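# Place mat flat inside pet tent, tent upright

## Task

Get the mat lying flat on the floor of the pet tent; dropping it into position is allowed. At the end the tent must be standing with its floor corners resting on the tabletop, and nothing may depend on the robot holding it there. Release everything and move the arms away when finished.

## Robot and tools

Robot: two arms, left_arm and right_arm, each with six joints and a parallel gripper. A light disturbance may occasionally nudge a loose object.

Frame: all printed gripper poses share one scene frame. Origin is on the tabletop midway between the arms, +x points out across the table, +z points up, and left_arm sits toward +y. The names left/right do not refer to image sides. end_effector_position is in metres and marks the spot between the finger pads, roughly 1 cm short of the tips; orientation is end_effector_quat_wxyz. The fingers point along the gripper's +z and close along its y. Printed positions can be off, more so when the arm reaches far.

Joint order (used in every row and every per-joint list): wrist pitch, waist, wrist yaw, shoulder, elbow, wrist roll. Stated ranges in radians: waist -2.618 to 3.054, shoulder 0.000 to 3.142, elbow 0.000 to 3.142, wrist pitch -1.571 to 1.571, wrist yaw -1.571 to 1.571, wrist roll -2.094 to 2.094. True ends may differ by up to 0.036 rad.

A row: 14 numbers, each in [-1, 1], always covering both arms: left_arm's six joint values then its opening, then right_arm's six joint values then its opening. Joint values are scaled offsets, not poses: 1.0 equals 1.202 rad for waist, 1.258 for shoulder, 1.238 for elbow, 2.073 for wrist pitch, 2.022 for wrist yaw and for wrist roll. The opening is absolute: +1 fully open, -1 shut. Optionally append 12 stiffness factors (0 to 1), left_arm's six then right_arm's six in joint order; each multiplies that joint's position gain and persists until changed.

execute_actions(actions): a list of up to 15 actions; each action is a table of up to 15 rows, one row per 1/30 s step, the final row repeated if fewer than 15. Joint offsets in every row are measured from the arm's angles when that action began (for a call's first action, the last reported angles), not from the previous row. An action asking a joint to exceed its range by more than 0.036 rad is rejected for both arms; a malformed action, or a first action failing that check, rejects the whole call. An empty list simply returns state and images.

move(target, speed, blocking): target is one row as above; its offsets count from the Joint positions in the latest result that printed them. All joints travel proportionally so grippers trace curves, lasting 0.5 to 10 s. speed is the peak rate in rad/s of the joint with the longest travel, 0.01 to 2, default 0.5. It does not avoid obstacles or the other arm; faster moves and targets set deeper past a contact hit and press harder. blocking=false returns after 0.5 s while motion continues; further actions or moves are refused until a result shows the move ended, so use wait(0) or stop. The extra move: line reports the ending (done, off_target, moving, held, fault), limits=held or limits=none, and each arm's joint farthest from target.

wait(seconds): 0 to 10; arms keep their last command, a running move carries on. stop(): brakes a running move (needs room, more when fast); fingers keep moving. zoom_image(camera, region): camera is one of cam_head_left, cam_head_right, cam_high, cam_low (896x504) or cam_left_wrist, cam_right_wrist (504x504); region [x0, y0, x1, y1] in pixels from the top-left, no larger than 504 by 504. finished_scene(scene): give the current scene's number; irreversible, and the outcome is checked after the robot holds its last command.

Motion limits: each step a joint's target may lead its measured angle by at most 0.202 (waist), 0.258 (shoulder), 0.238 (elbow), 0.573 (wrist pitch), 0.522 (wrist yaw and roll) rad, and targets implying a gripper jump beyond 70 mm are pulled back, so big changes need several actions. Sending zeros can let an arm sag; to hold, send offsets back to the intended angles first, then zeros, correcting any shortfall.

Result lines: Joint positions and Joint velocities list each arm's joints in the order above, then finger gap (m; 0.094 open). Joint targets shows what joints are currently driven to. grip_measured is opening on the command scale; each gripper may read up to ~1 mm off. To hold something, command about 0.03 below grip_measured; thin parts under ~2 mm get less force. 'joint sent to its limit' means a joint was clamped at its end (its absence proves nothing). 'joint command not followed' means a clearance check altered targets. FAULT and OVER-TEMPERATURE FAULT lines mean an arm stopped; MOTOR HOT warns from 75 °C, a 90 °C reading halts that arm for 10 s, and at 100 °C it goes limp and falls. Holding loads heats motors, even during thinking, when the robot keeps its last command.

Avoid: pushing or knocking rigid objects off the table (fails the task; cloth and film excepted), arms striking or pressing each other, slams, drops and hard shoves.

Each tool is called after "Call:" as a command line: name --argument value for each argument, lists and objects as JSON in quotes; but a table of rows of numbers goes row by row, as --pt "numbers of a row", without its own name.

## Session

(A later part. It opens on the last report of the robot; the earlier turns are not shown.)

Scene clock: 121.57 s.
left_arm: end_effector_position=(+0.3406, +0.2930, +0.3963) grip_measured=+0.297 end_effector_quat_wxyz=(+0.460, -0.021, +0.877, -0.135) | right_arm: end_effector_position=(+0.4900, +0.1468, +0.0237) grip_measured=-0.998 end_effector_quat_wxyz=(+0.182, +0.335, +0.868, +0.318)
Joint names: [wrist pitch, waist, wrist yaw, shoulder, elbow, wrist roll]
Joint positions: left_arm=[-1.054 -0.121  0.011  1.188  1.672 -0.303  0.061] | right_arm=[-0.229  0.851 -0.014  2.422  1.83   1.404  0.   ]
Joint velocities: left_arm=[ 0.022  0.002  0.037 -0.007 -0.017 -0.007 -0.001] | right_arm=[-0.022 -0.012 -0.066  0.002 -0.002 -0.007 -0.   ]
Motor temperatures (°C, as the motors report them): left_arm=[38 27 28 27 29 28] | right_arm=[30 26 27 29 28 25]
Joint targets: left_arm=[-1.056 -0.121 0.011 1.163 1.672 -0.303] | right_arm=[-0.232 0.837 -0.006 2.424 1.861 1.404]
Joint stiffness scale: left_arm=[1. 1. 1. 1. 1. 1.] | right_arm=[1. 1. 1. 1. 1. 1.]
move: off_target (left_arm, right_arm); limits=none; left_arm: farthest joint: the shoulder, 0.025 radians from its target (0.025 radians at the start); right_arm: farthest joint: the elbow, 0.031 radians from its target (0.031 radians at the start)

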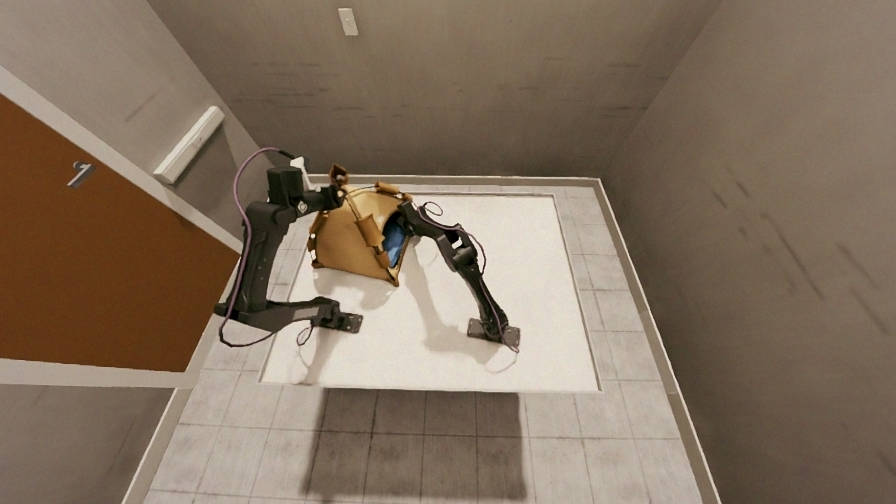

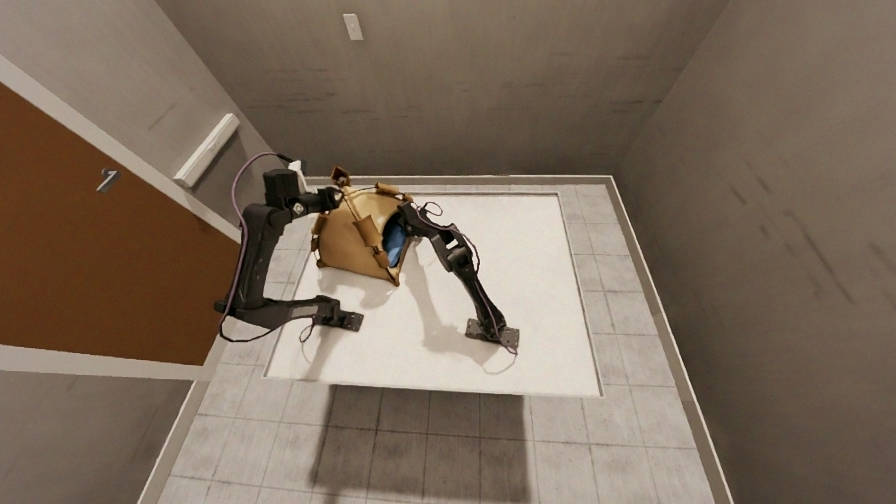

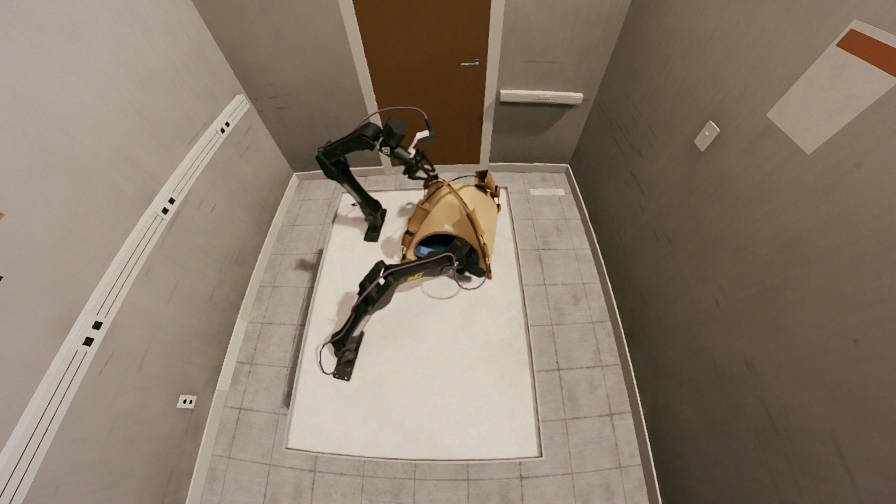

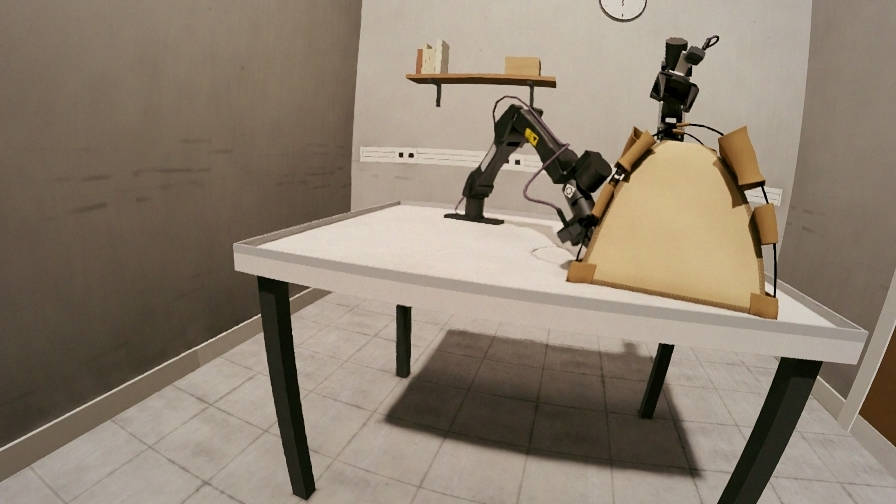

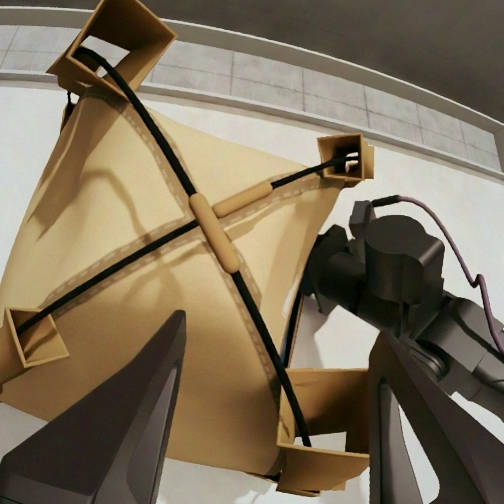

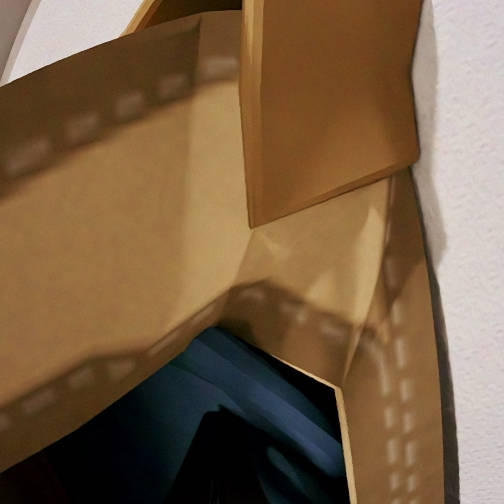

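Call:
execute_actions --actions '[[[0,0,0,-0.02,0,0,0.3, 0,0,0,0.018,0.025,0,-1]],[[0,0,0,-0.02,0,0,0.3, 0,0.025,0,0.01,0.025,0,-1]],[[0,0,0,-0.02,0,0,0.3, 0,0.02,0,0.01,0.025,0,-1]]]'

Call:
zoom_image --camera "cam_high" --region '[380, 200, 500, 300]'

Scene clock: 123.37 s.
left_arm: end_effector_position=(+0.3413, +0.2928, +0.3974) grip_measured=+0.297 end_effector_quat_wxyz=(+0.462, -0.021, +0.876, -0.136) | right_arm: end_effector_position=(+0.4738, +0.1693, +0.0180) grip_measured=-0.998 end_effector_quat_wxyz=(+0.174, +0.315, +0.875, +0.324)
Joint names: [wrist pitch, waist, wrist yaw, shoulder, elbow, wrist roll]
Joint positions: left_arm=[-1.049 -0.121  0.011  1.188  1.672 -0.303  0.061] | right_arm=[-0.211  0.894 -0.018  2.437  1.83   1.404  0.   ]
Joint velocities: left_arm=[-0.081 -0.002 -0.066 -0.002 -0.007 -0.051  0.   ] | right_arm=[-0.11  -0.022  0.007 -0.002 -0.012 -0.037 -0.   ]
Motor temperatures (°C, as the motors report them): left_arm=[38 27 28 27 29 28] | right_arm=[30 26 27 29 29 25]
Joint targets: left_arm=[-1.051 -0.121 0.011 1.163 1.672 -0.303] | right_arm=[-0.213 0.901 -0.018 2.444 1.861 1.404]
Joint stiffness scale: left_arm=[1. 1. 1. 1. 1. 1.] | right_arm=[1. 1. 1. 1. 1. 1.]

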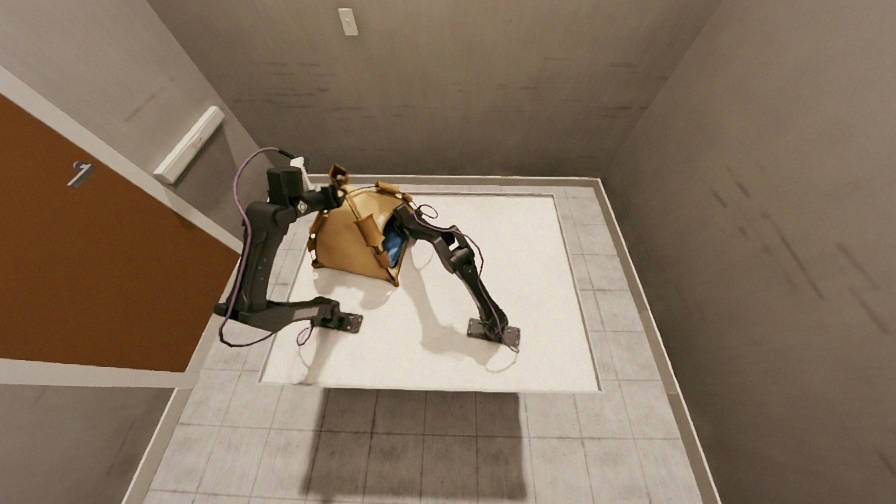

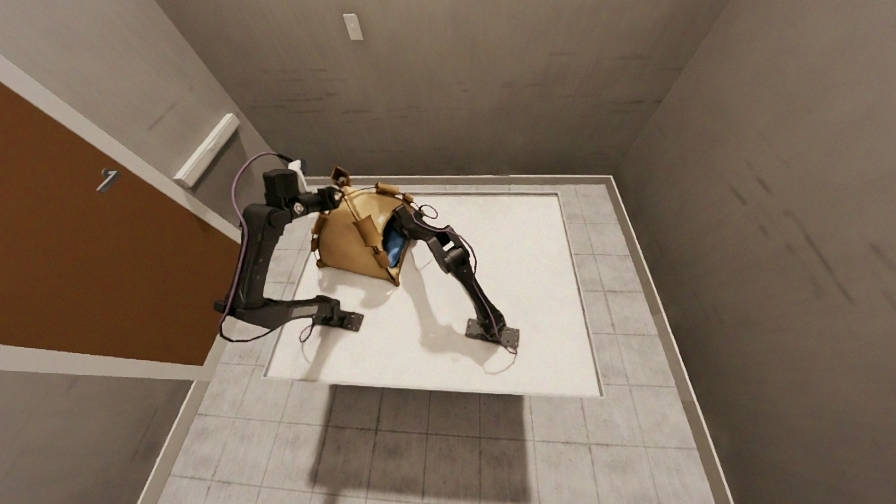

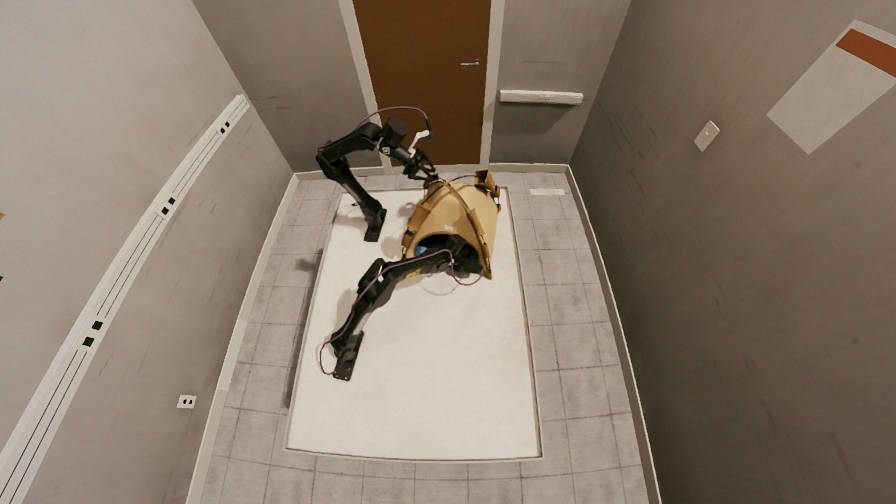

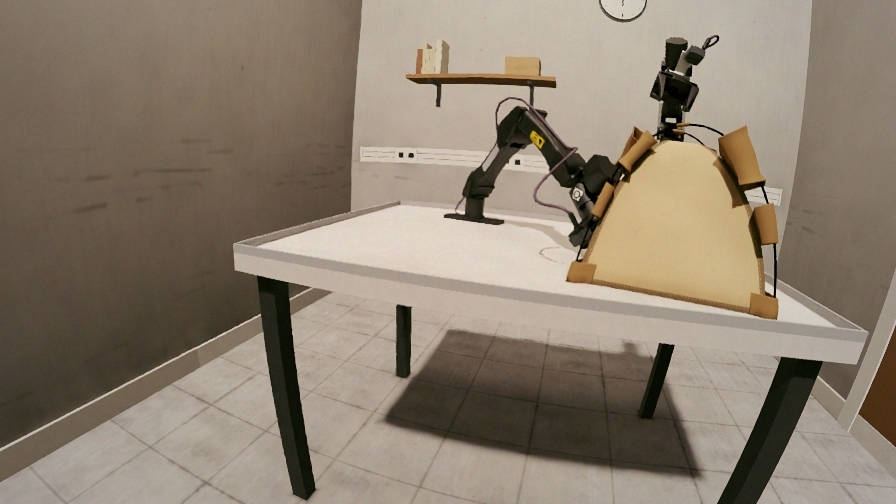

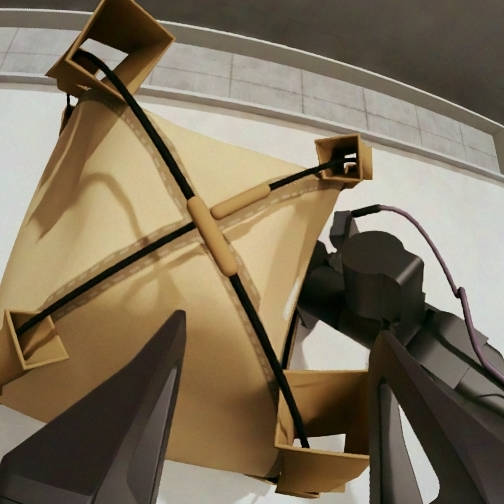

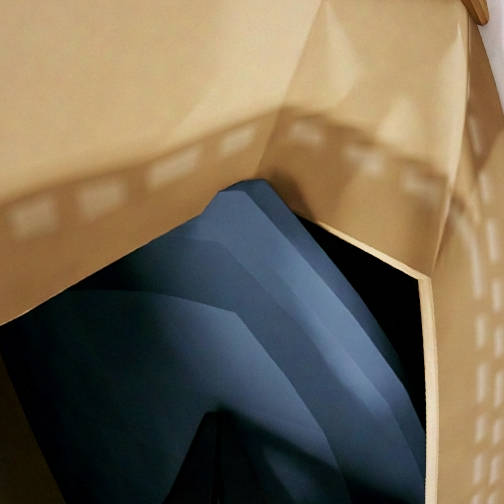

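Region (380, 200, 500, 300) of cam_high's 896x504 image, scaled by 4.200, with more detail than that image has.

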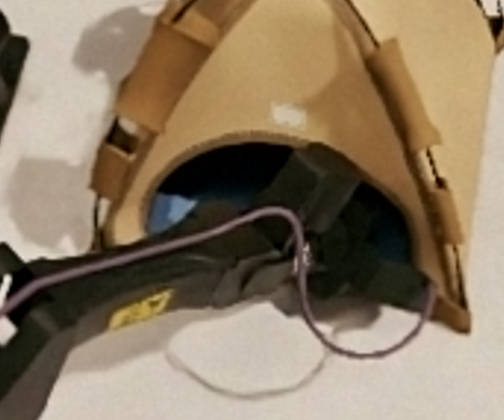

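Call:
move --target '[0,0,0,-0.02,0,0,0.3, -0.005,-0.075,0.01,0.012,0.03,0,-1]' --speed 0.06

Call:
zoom_image --camera "cam_high" --region '[380, 200, 500, 300]'

Scene clock: 125.67 s.
left_arm: end_effector_position=(+0.3415, +0.2928, +0.3978) grip_measured=+0.297 end_effector_quat_wxyz=(+0.463, -0.021, +0.876, -0.136) | right_arm: end_effector_position=(+0.5059, +0.1360, +0.0215) grip_measured=-0.998 end_effector_quat_wxyz=(+0.188, +0.345, +0.860, +0.325)
Joint names: [wrist pitch, waist, wrist yaw, shoulder, elbow, wrist roll]
Joint positions: left_arm=[-1.047 -0.121  0.011  1.188  1.672 -0.303  0.061] | right_arm=[-0.202  0.82  -0.024  2.441  1.841  1.404  0.   ]
Joint velocities: left_arm=[-0.051  0.022  0.007  0.002  0.002 -0.022 -0.001] | right_arm=[-0.051 -0.007  0.051 -0.007  0.017 -0.037 -0.   ]
Motor temperatures (°C, as the motors report them): left_arm=[38 27 28 27 29 28] | right_arm=[30 26 27 29 29 25]
Joint targets: left_arm=[-1.049 -0.121 0.011 1.163 1.672 -0.303] | right_arm=[-0.222 0.804 0.002 2.452 1.867 1.404]
Joint stiffness scale: left_arm=[1. 1. 1. 1. 1. 1.] | right_arm=[1. 1. 1. 1. 1. 1.]
move: off_target (left_arm, right_arm); limits=none; left_arm: farthest joint: the shoulder, 0.025 radians from its target (0.025 radians at the start); right_arm: farthest joint: the elbow, 0.026 radians from its target (0.037 radians at the start)

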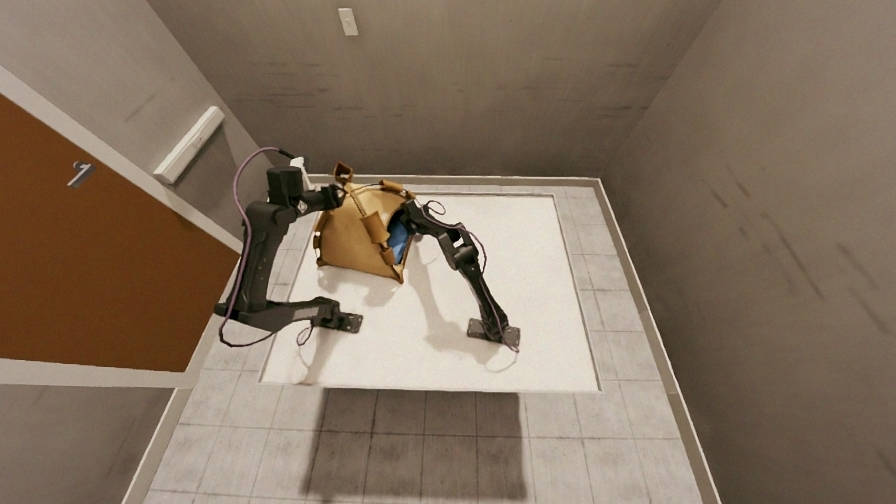

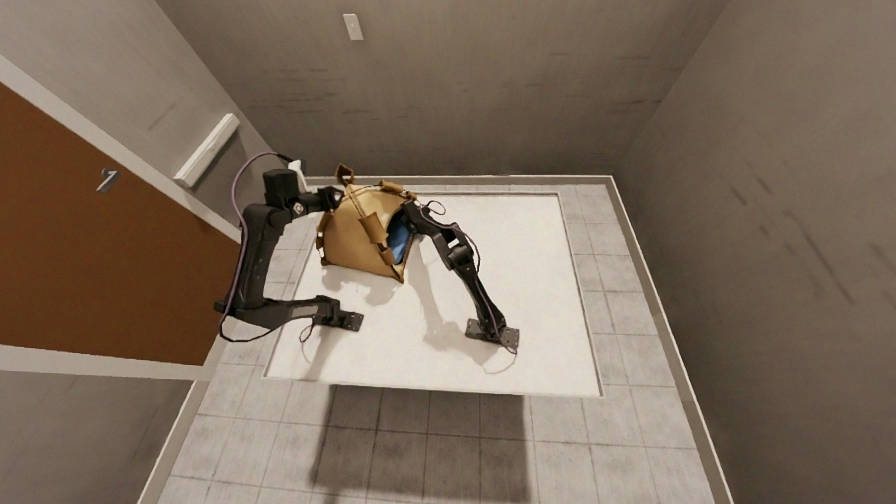

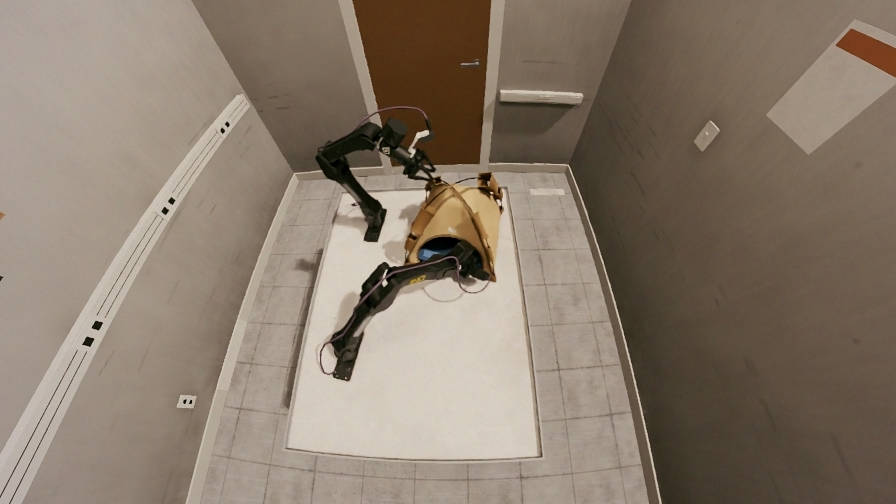

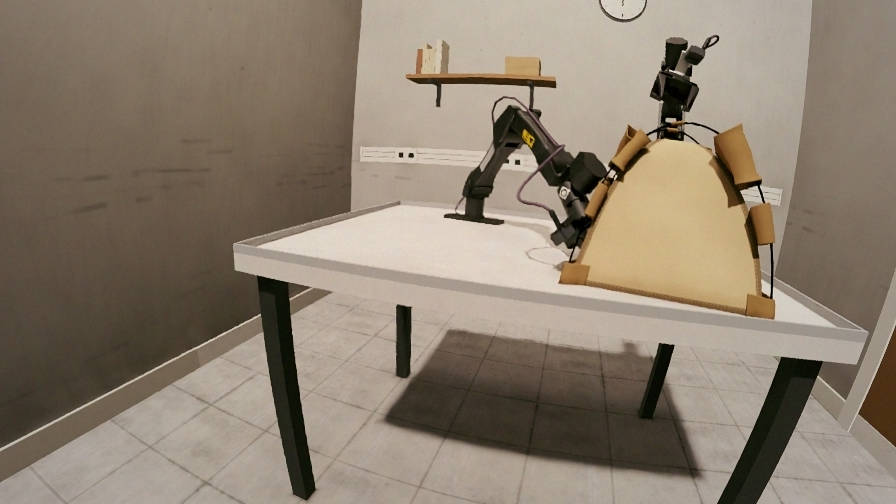

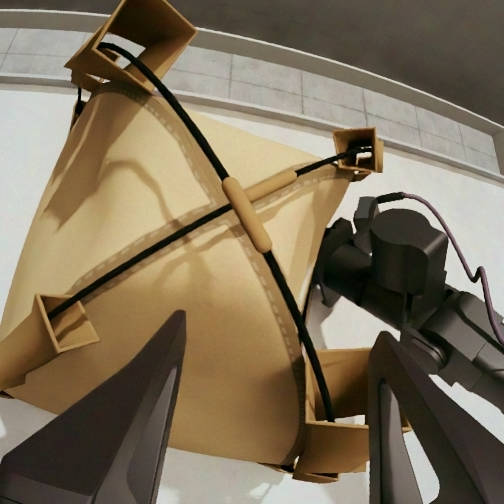

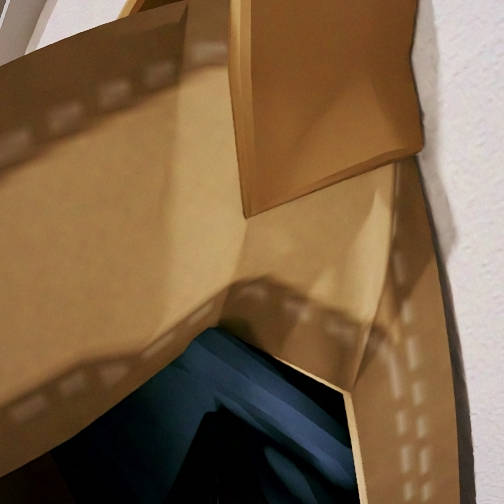

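Region (380, 200, 500, 300) of cam_high's 896x504 image, scaled by 4.200, with more detail than that image has.

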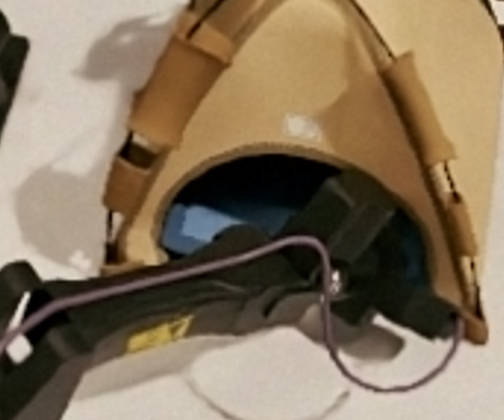

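Call:
move --target '[0,0,0,-0.02,0,0,0.3, 0,0,0.01,-0.075,0.02,0,-1]' --speed 0.15

Call:
move --target '[0,0,0,-0.02,0,0,0.3, 0,-0.025,0,-0.018,0.02,0,-1]' --speed 0.1

Scene clock: 127.23 s.
left_arm: end_effector_position=(+0.3417, +0.2927, +0.3982) grip_measured=+0.297 end_effector_quat_wxyz=(+0.464, -0.021, +0.875, -0.136) | right_arm: end_effector_position=(+0.5110, +0.1383, +0.0630) grip_measured=-0.998 end_effector_quat_wxyz=(+0.207, +0.341, +0.847, +0.350)
Joint names: [wrist pitch, waist, wrist yaw, shoulder, elbow, wrist roll]
Joint positions: left_arm=[-1.046 -0.121  0.011  1.188  1.672 -0.303  0.061] | right_arm=[-0.2    0.82  -0.017  2.374  1.841  1.404  0.   ]
Joint velocities: left_arm=[ 0.007  0.007 -0.007  0.017 -0.007 -0.007 -0.   ] | right_arm=[-0.007 -0.022  0.007  0.017 -0.002 -0.022 -0.   ]
Motor temperatures (°C, as the motors report them): left_arm=[38 27 28 27 29 28] | right_arm=[30 26 27 29 29 25]
Joint targets: left_arm=[-1.047 -0.121 0.011 1.163 1.672 -0.303] | right_arm=[-0.202 0.820 -0.004 2.347 1.866 1.404]
Joint stiffness scale: left_arm=[1. 1. 1. 1. 1. 1.] | right_arm=[1. 1. 1. 1. 1. 1.]
move: off_target (left_arm, right_arm); limits=none; left_arm: farthest joint: the shoulder, 0.025 radians from its target (0.025 radians at the start); right_arm: farthest joint: the shoulder, 0.027 radians from its target (0.094 radians at the start)

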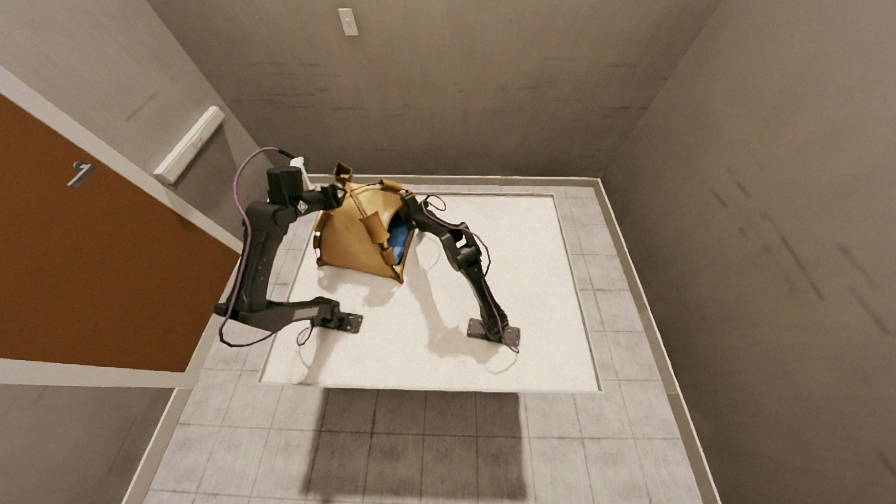

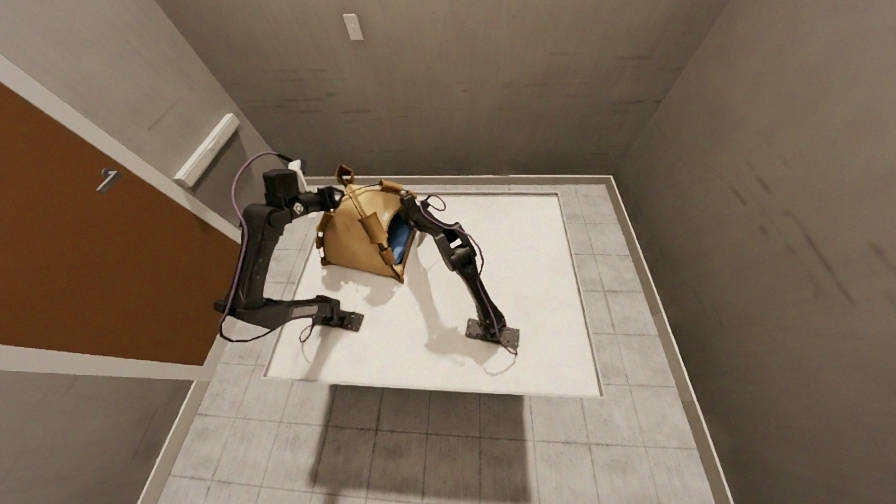

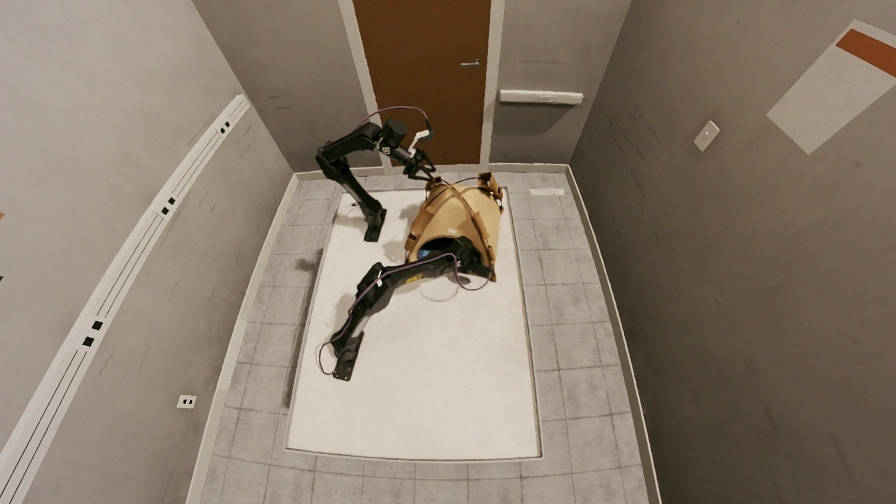

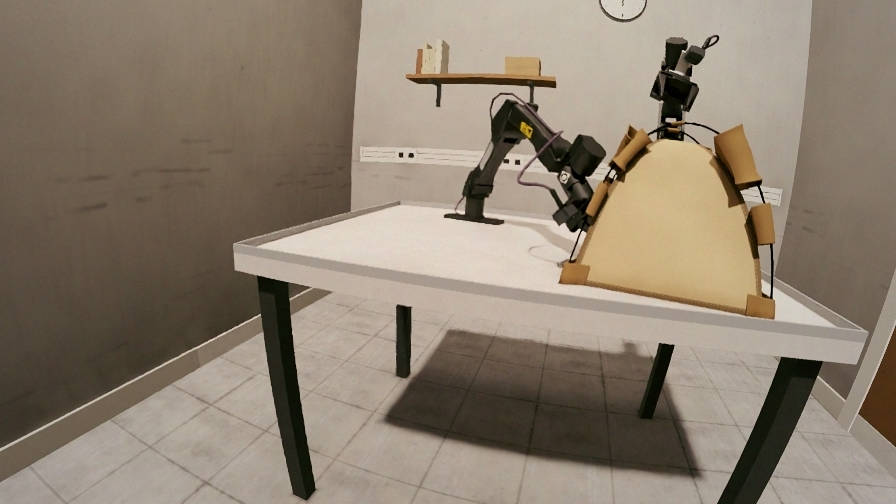

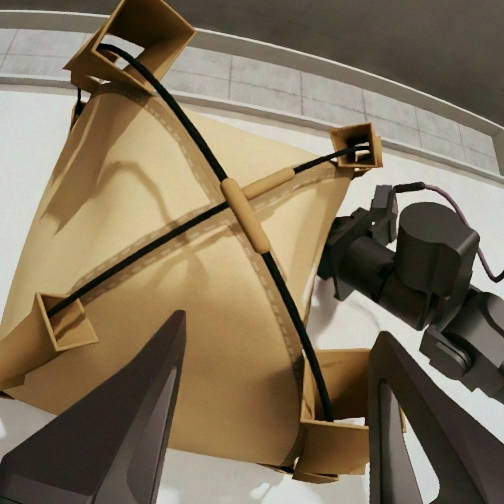

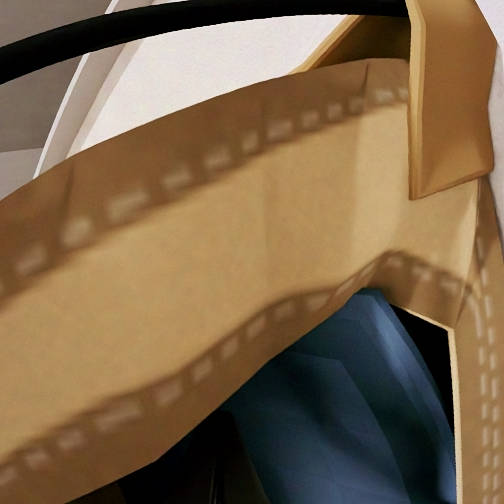

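Scene clock: 128.07 s.
left_arm: end_effector_position=(+0.3420, +0.2926, +0.3986) grip_measured=+0.297 end_effector_quat_wxyz=(+0.465, -0.021, +0.875, -0.137) | right_arm: end_effector_position=(+0.5201, +0.1257, +0.0630) grip_measured=-0.998 end_effector_quat_wxyz=(+0.212, +0.351, +0.843, +0.348)
Joint names: [wrist pitch, waist, wrist yaw, shoulder, elbow, wrist roll]
Joint positions: left_arm=[-1.044 -0.121  0.011  1.188  1.672 -0.303  0.061] | right_arm=[-0.2    0.795 -0.017  2.374  1.841  1.404  0.   ]
Joint velocities: left_arm=[-0.022 -0.007 -0.007 -0.002  0.002 -0.066 -0.   ] | right_arm=[ 0.007 -0.037  0.051  0.002 -0.007 -0.007  0.   ]
Motor temperatures (°C, as the motors report them): left_arm=[38 27 28 27 29 28] | right_arm=[30 26 27 29 29 25]
Joint targets: left_arm=[-1.045 -0.121 0.011 1.163 1.672 -0.303] | right_arm=[-0.200 0.789 -0.017 2.351 1.866 1.404]
Joint stiffness scale: left_arm=[1. 1. 1. 1. 1. 1.] | right_arm=[1. 1. 1. 1. 1. 1.]
move: off_target (left_arm, right_arm); limits=none; left_arm: farthest joint: the shoulder, 0.025 radians from its target (0.025 radians at the start); right_arm: farthest joint: the elbow, 0.025 radians from its target (0.025 radians at the start)

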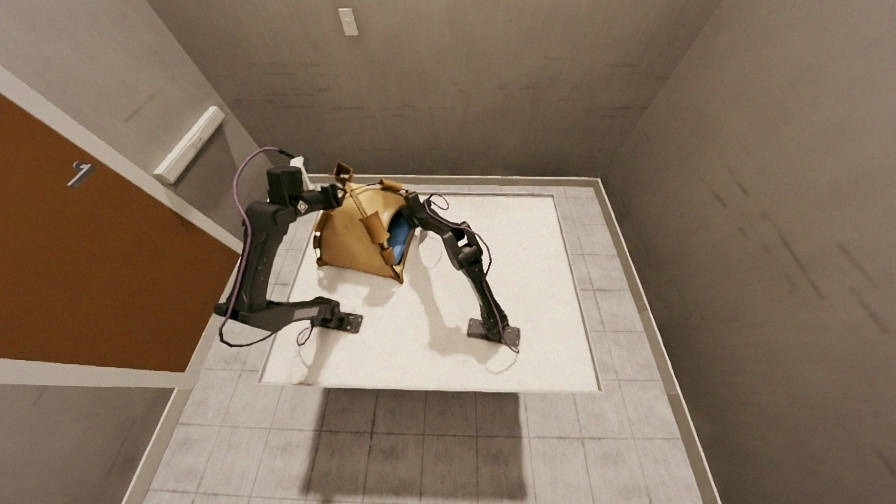

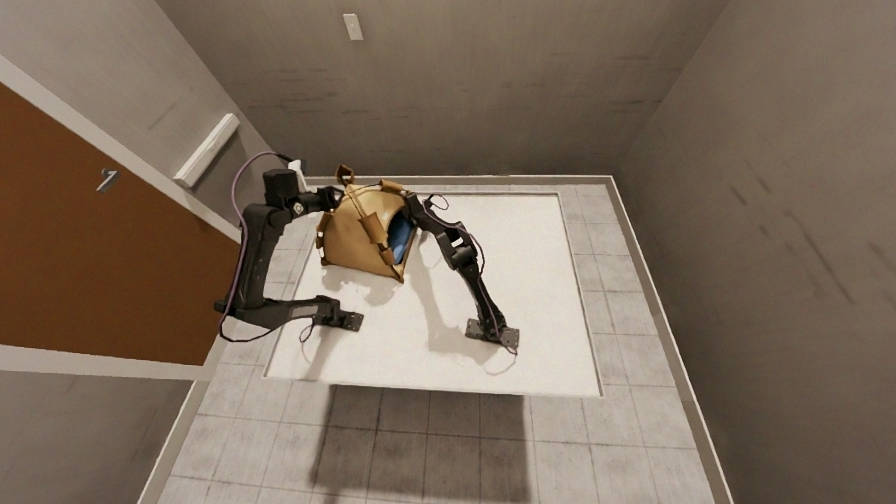

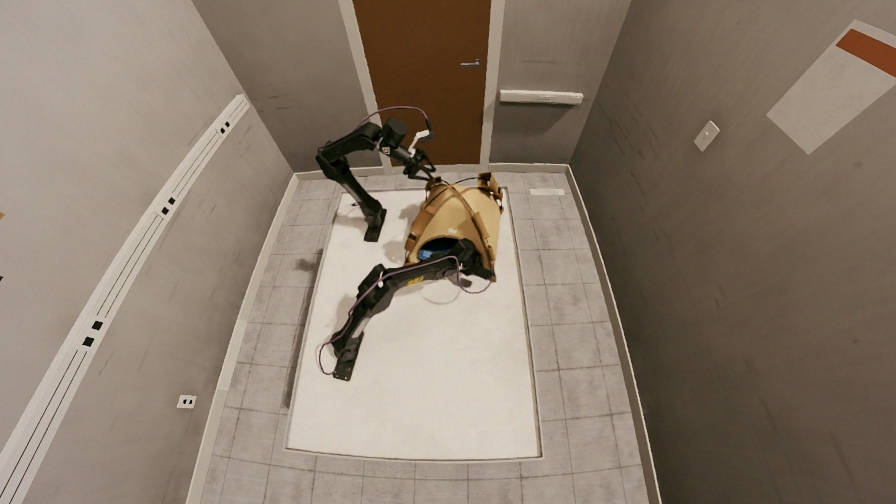

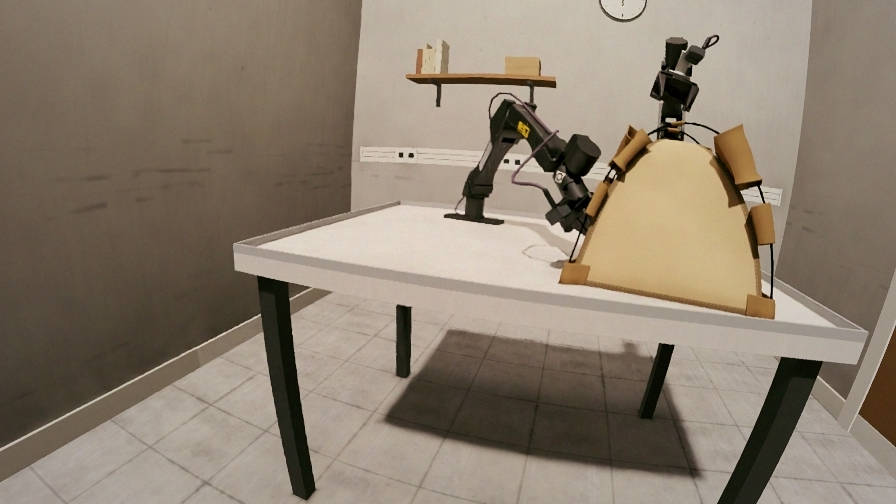

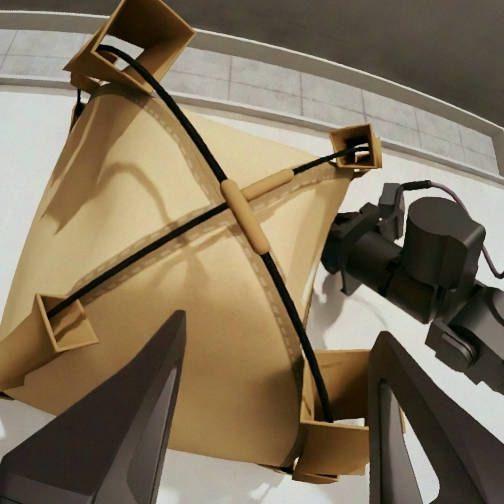

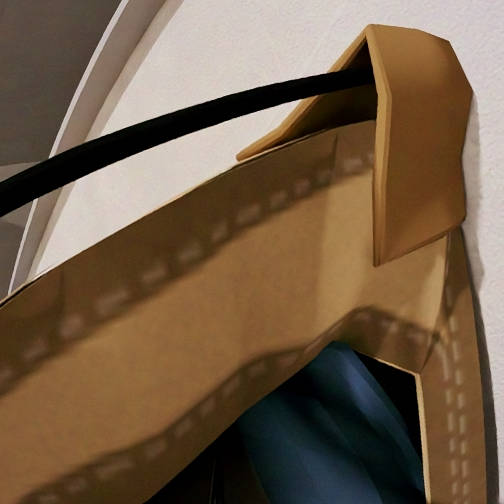

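Call:
execute_actions --actions '[]'

Scene clock: 129.57 s.
left_arm: end_effector_position=(+0.3420, +0.2926, +0.3986) grip_measured=+0.297 end_effector_quat_wxyz=(+0.465, -0.021, +0.875, -0.137) | right_arm: end_effector_position=(+0.5201, +0.1257, +0.0630) grip_measured=-0.998 end_effector_quat_wxyz=(+0.212, +0.351, +0.843, +0.348)
Joint names: [wrist pitch, waist, wrist yaw, shoulder, elbow, wrist roll]
Joint positions: left_arm=[-1.044 -0.121  0.011  1.188  1.672 -0.303  0.061] | right_arm=[-0.2    0.795 -0.017  2.374  1.841  1.404  0.   ]
Joint velocities: left_arm=[-0.007 -0.002  0.037 -0.017  0.002 -0.095  0.001] | right_arm=[ 0.051 -0.007  0.022  0.002 -0.012 -0.037 -0.   ]
Motor temperatures (°C, as the motors report them): left_arm=[38 27 28 27 29 28] | right_arm=[31 26 27 30 29 25]
Joint targets: left_arm=[-1.045 -0.121 0.011 1.163 1.672 -0.303] | right_arm=[-0.200 0.789 -0.017 2.351 1.866 1.404]
Joint stiffness scale: left_arm=[1. 1. 1. 1. 1. 1.] | right_arm=[1. 1. 1. 1. 1. 1.]

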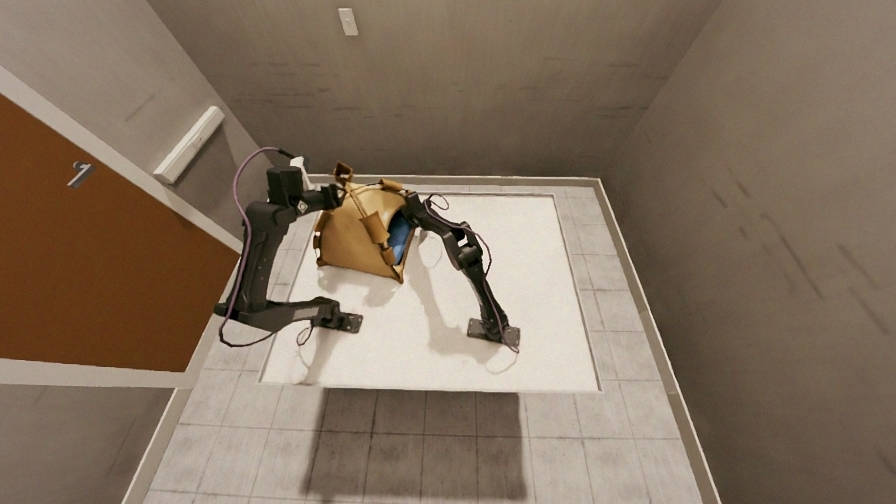

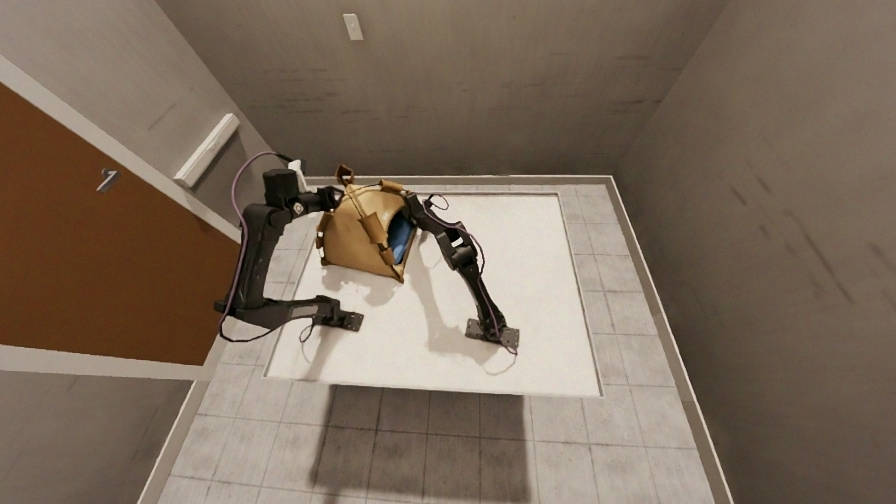

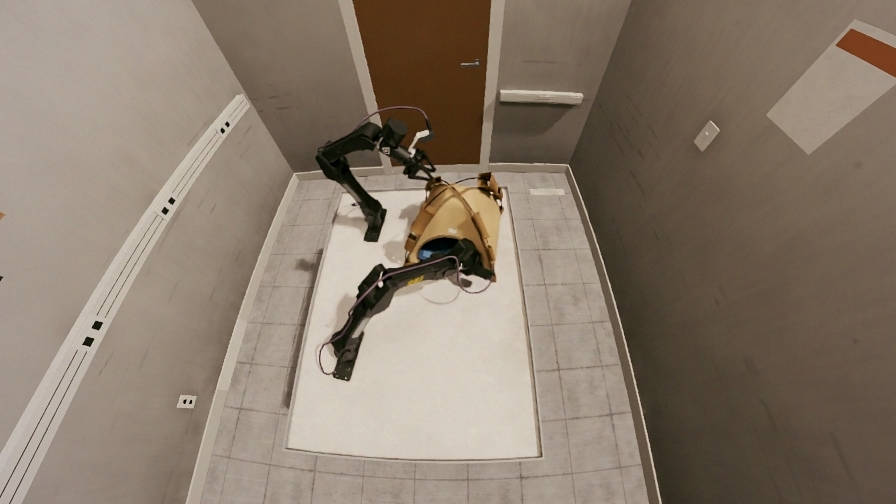

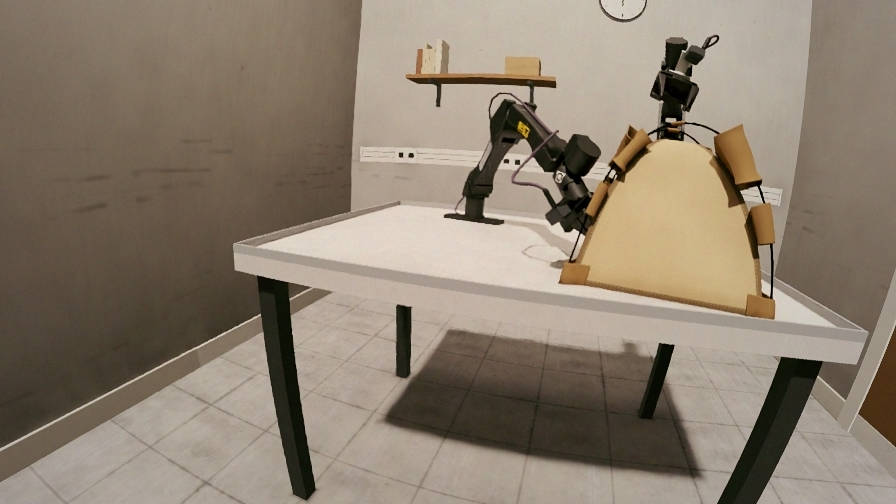

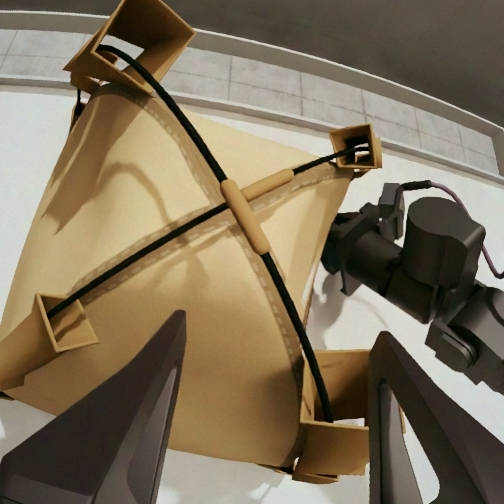

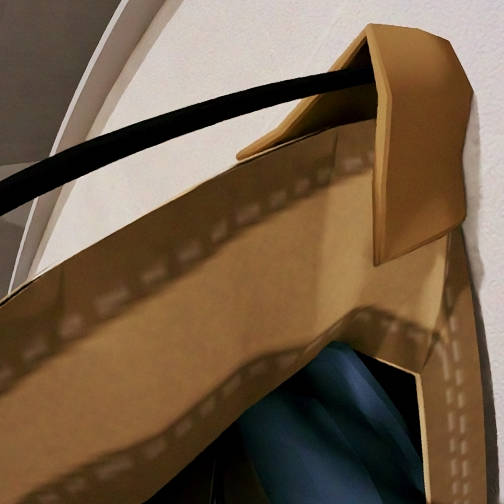

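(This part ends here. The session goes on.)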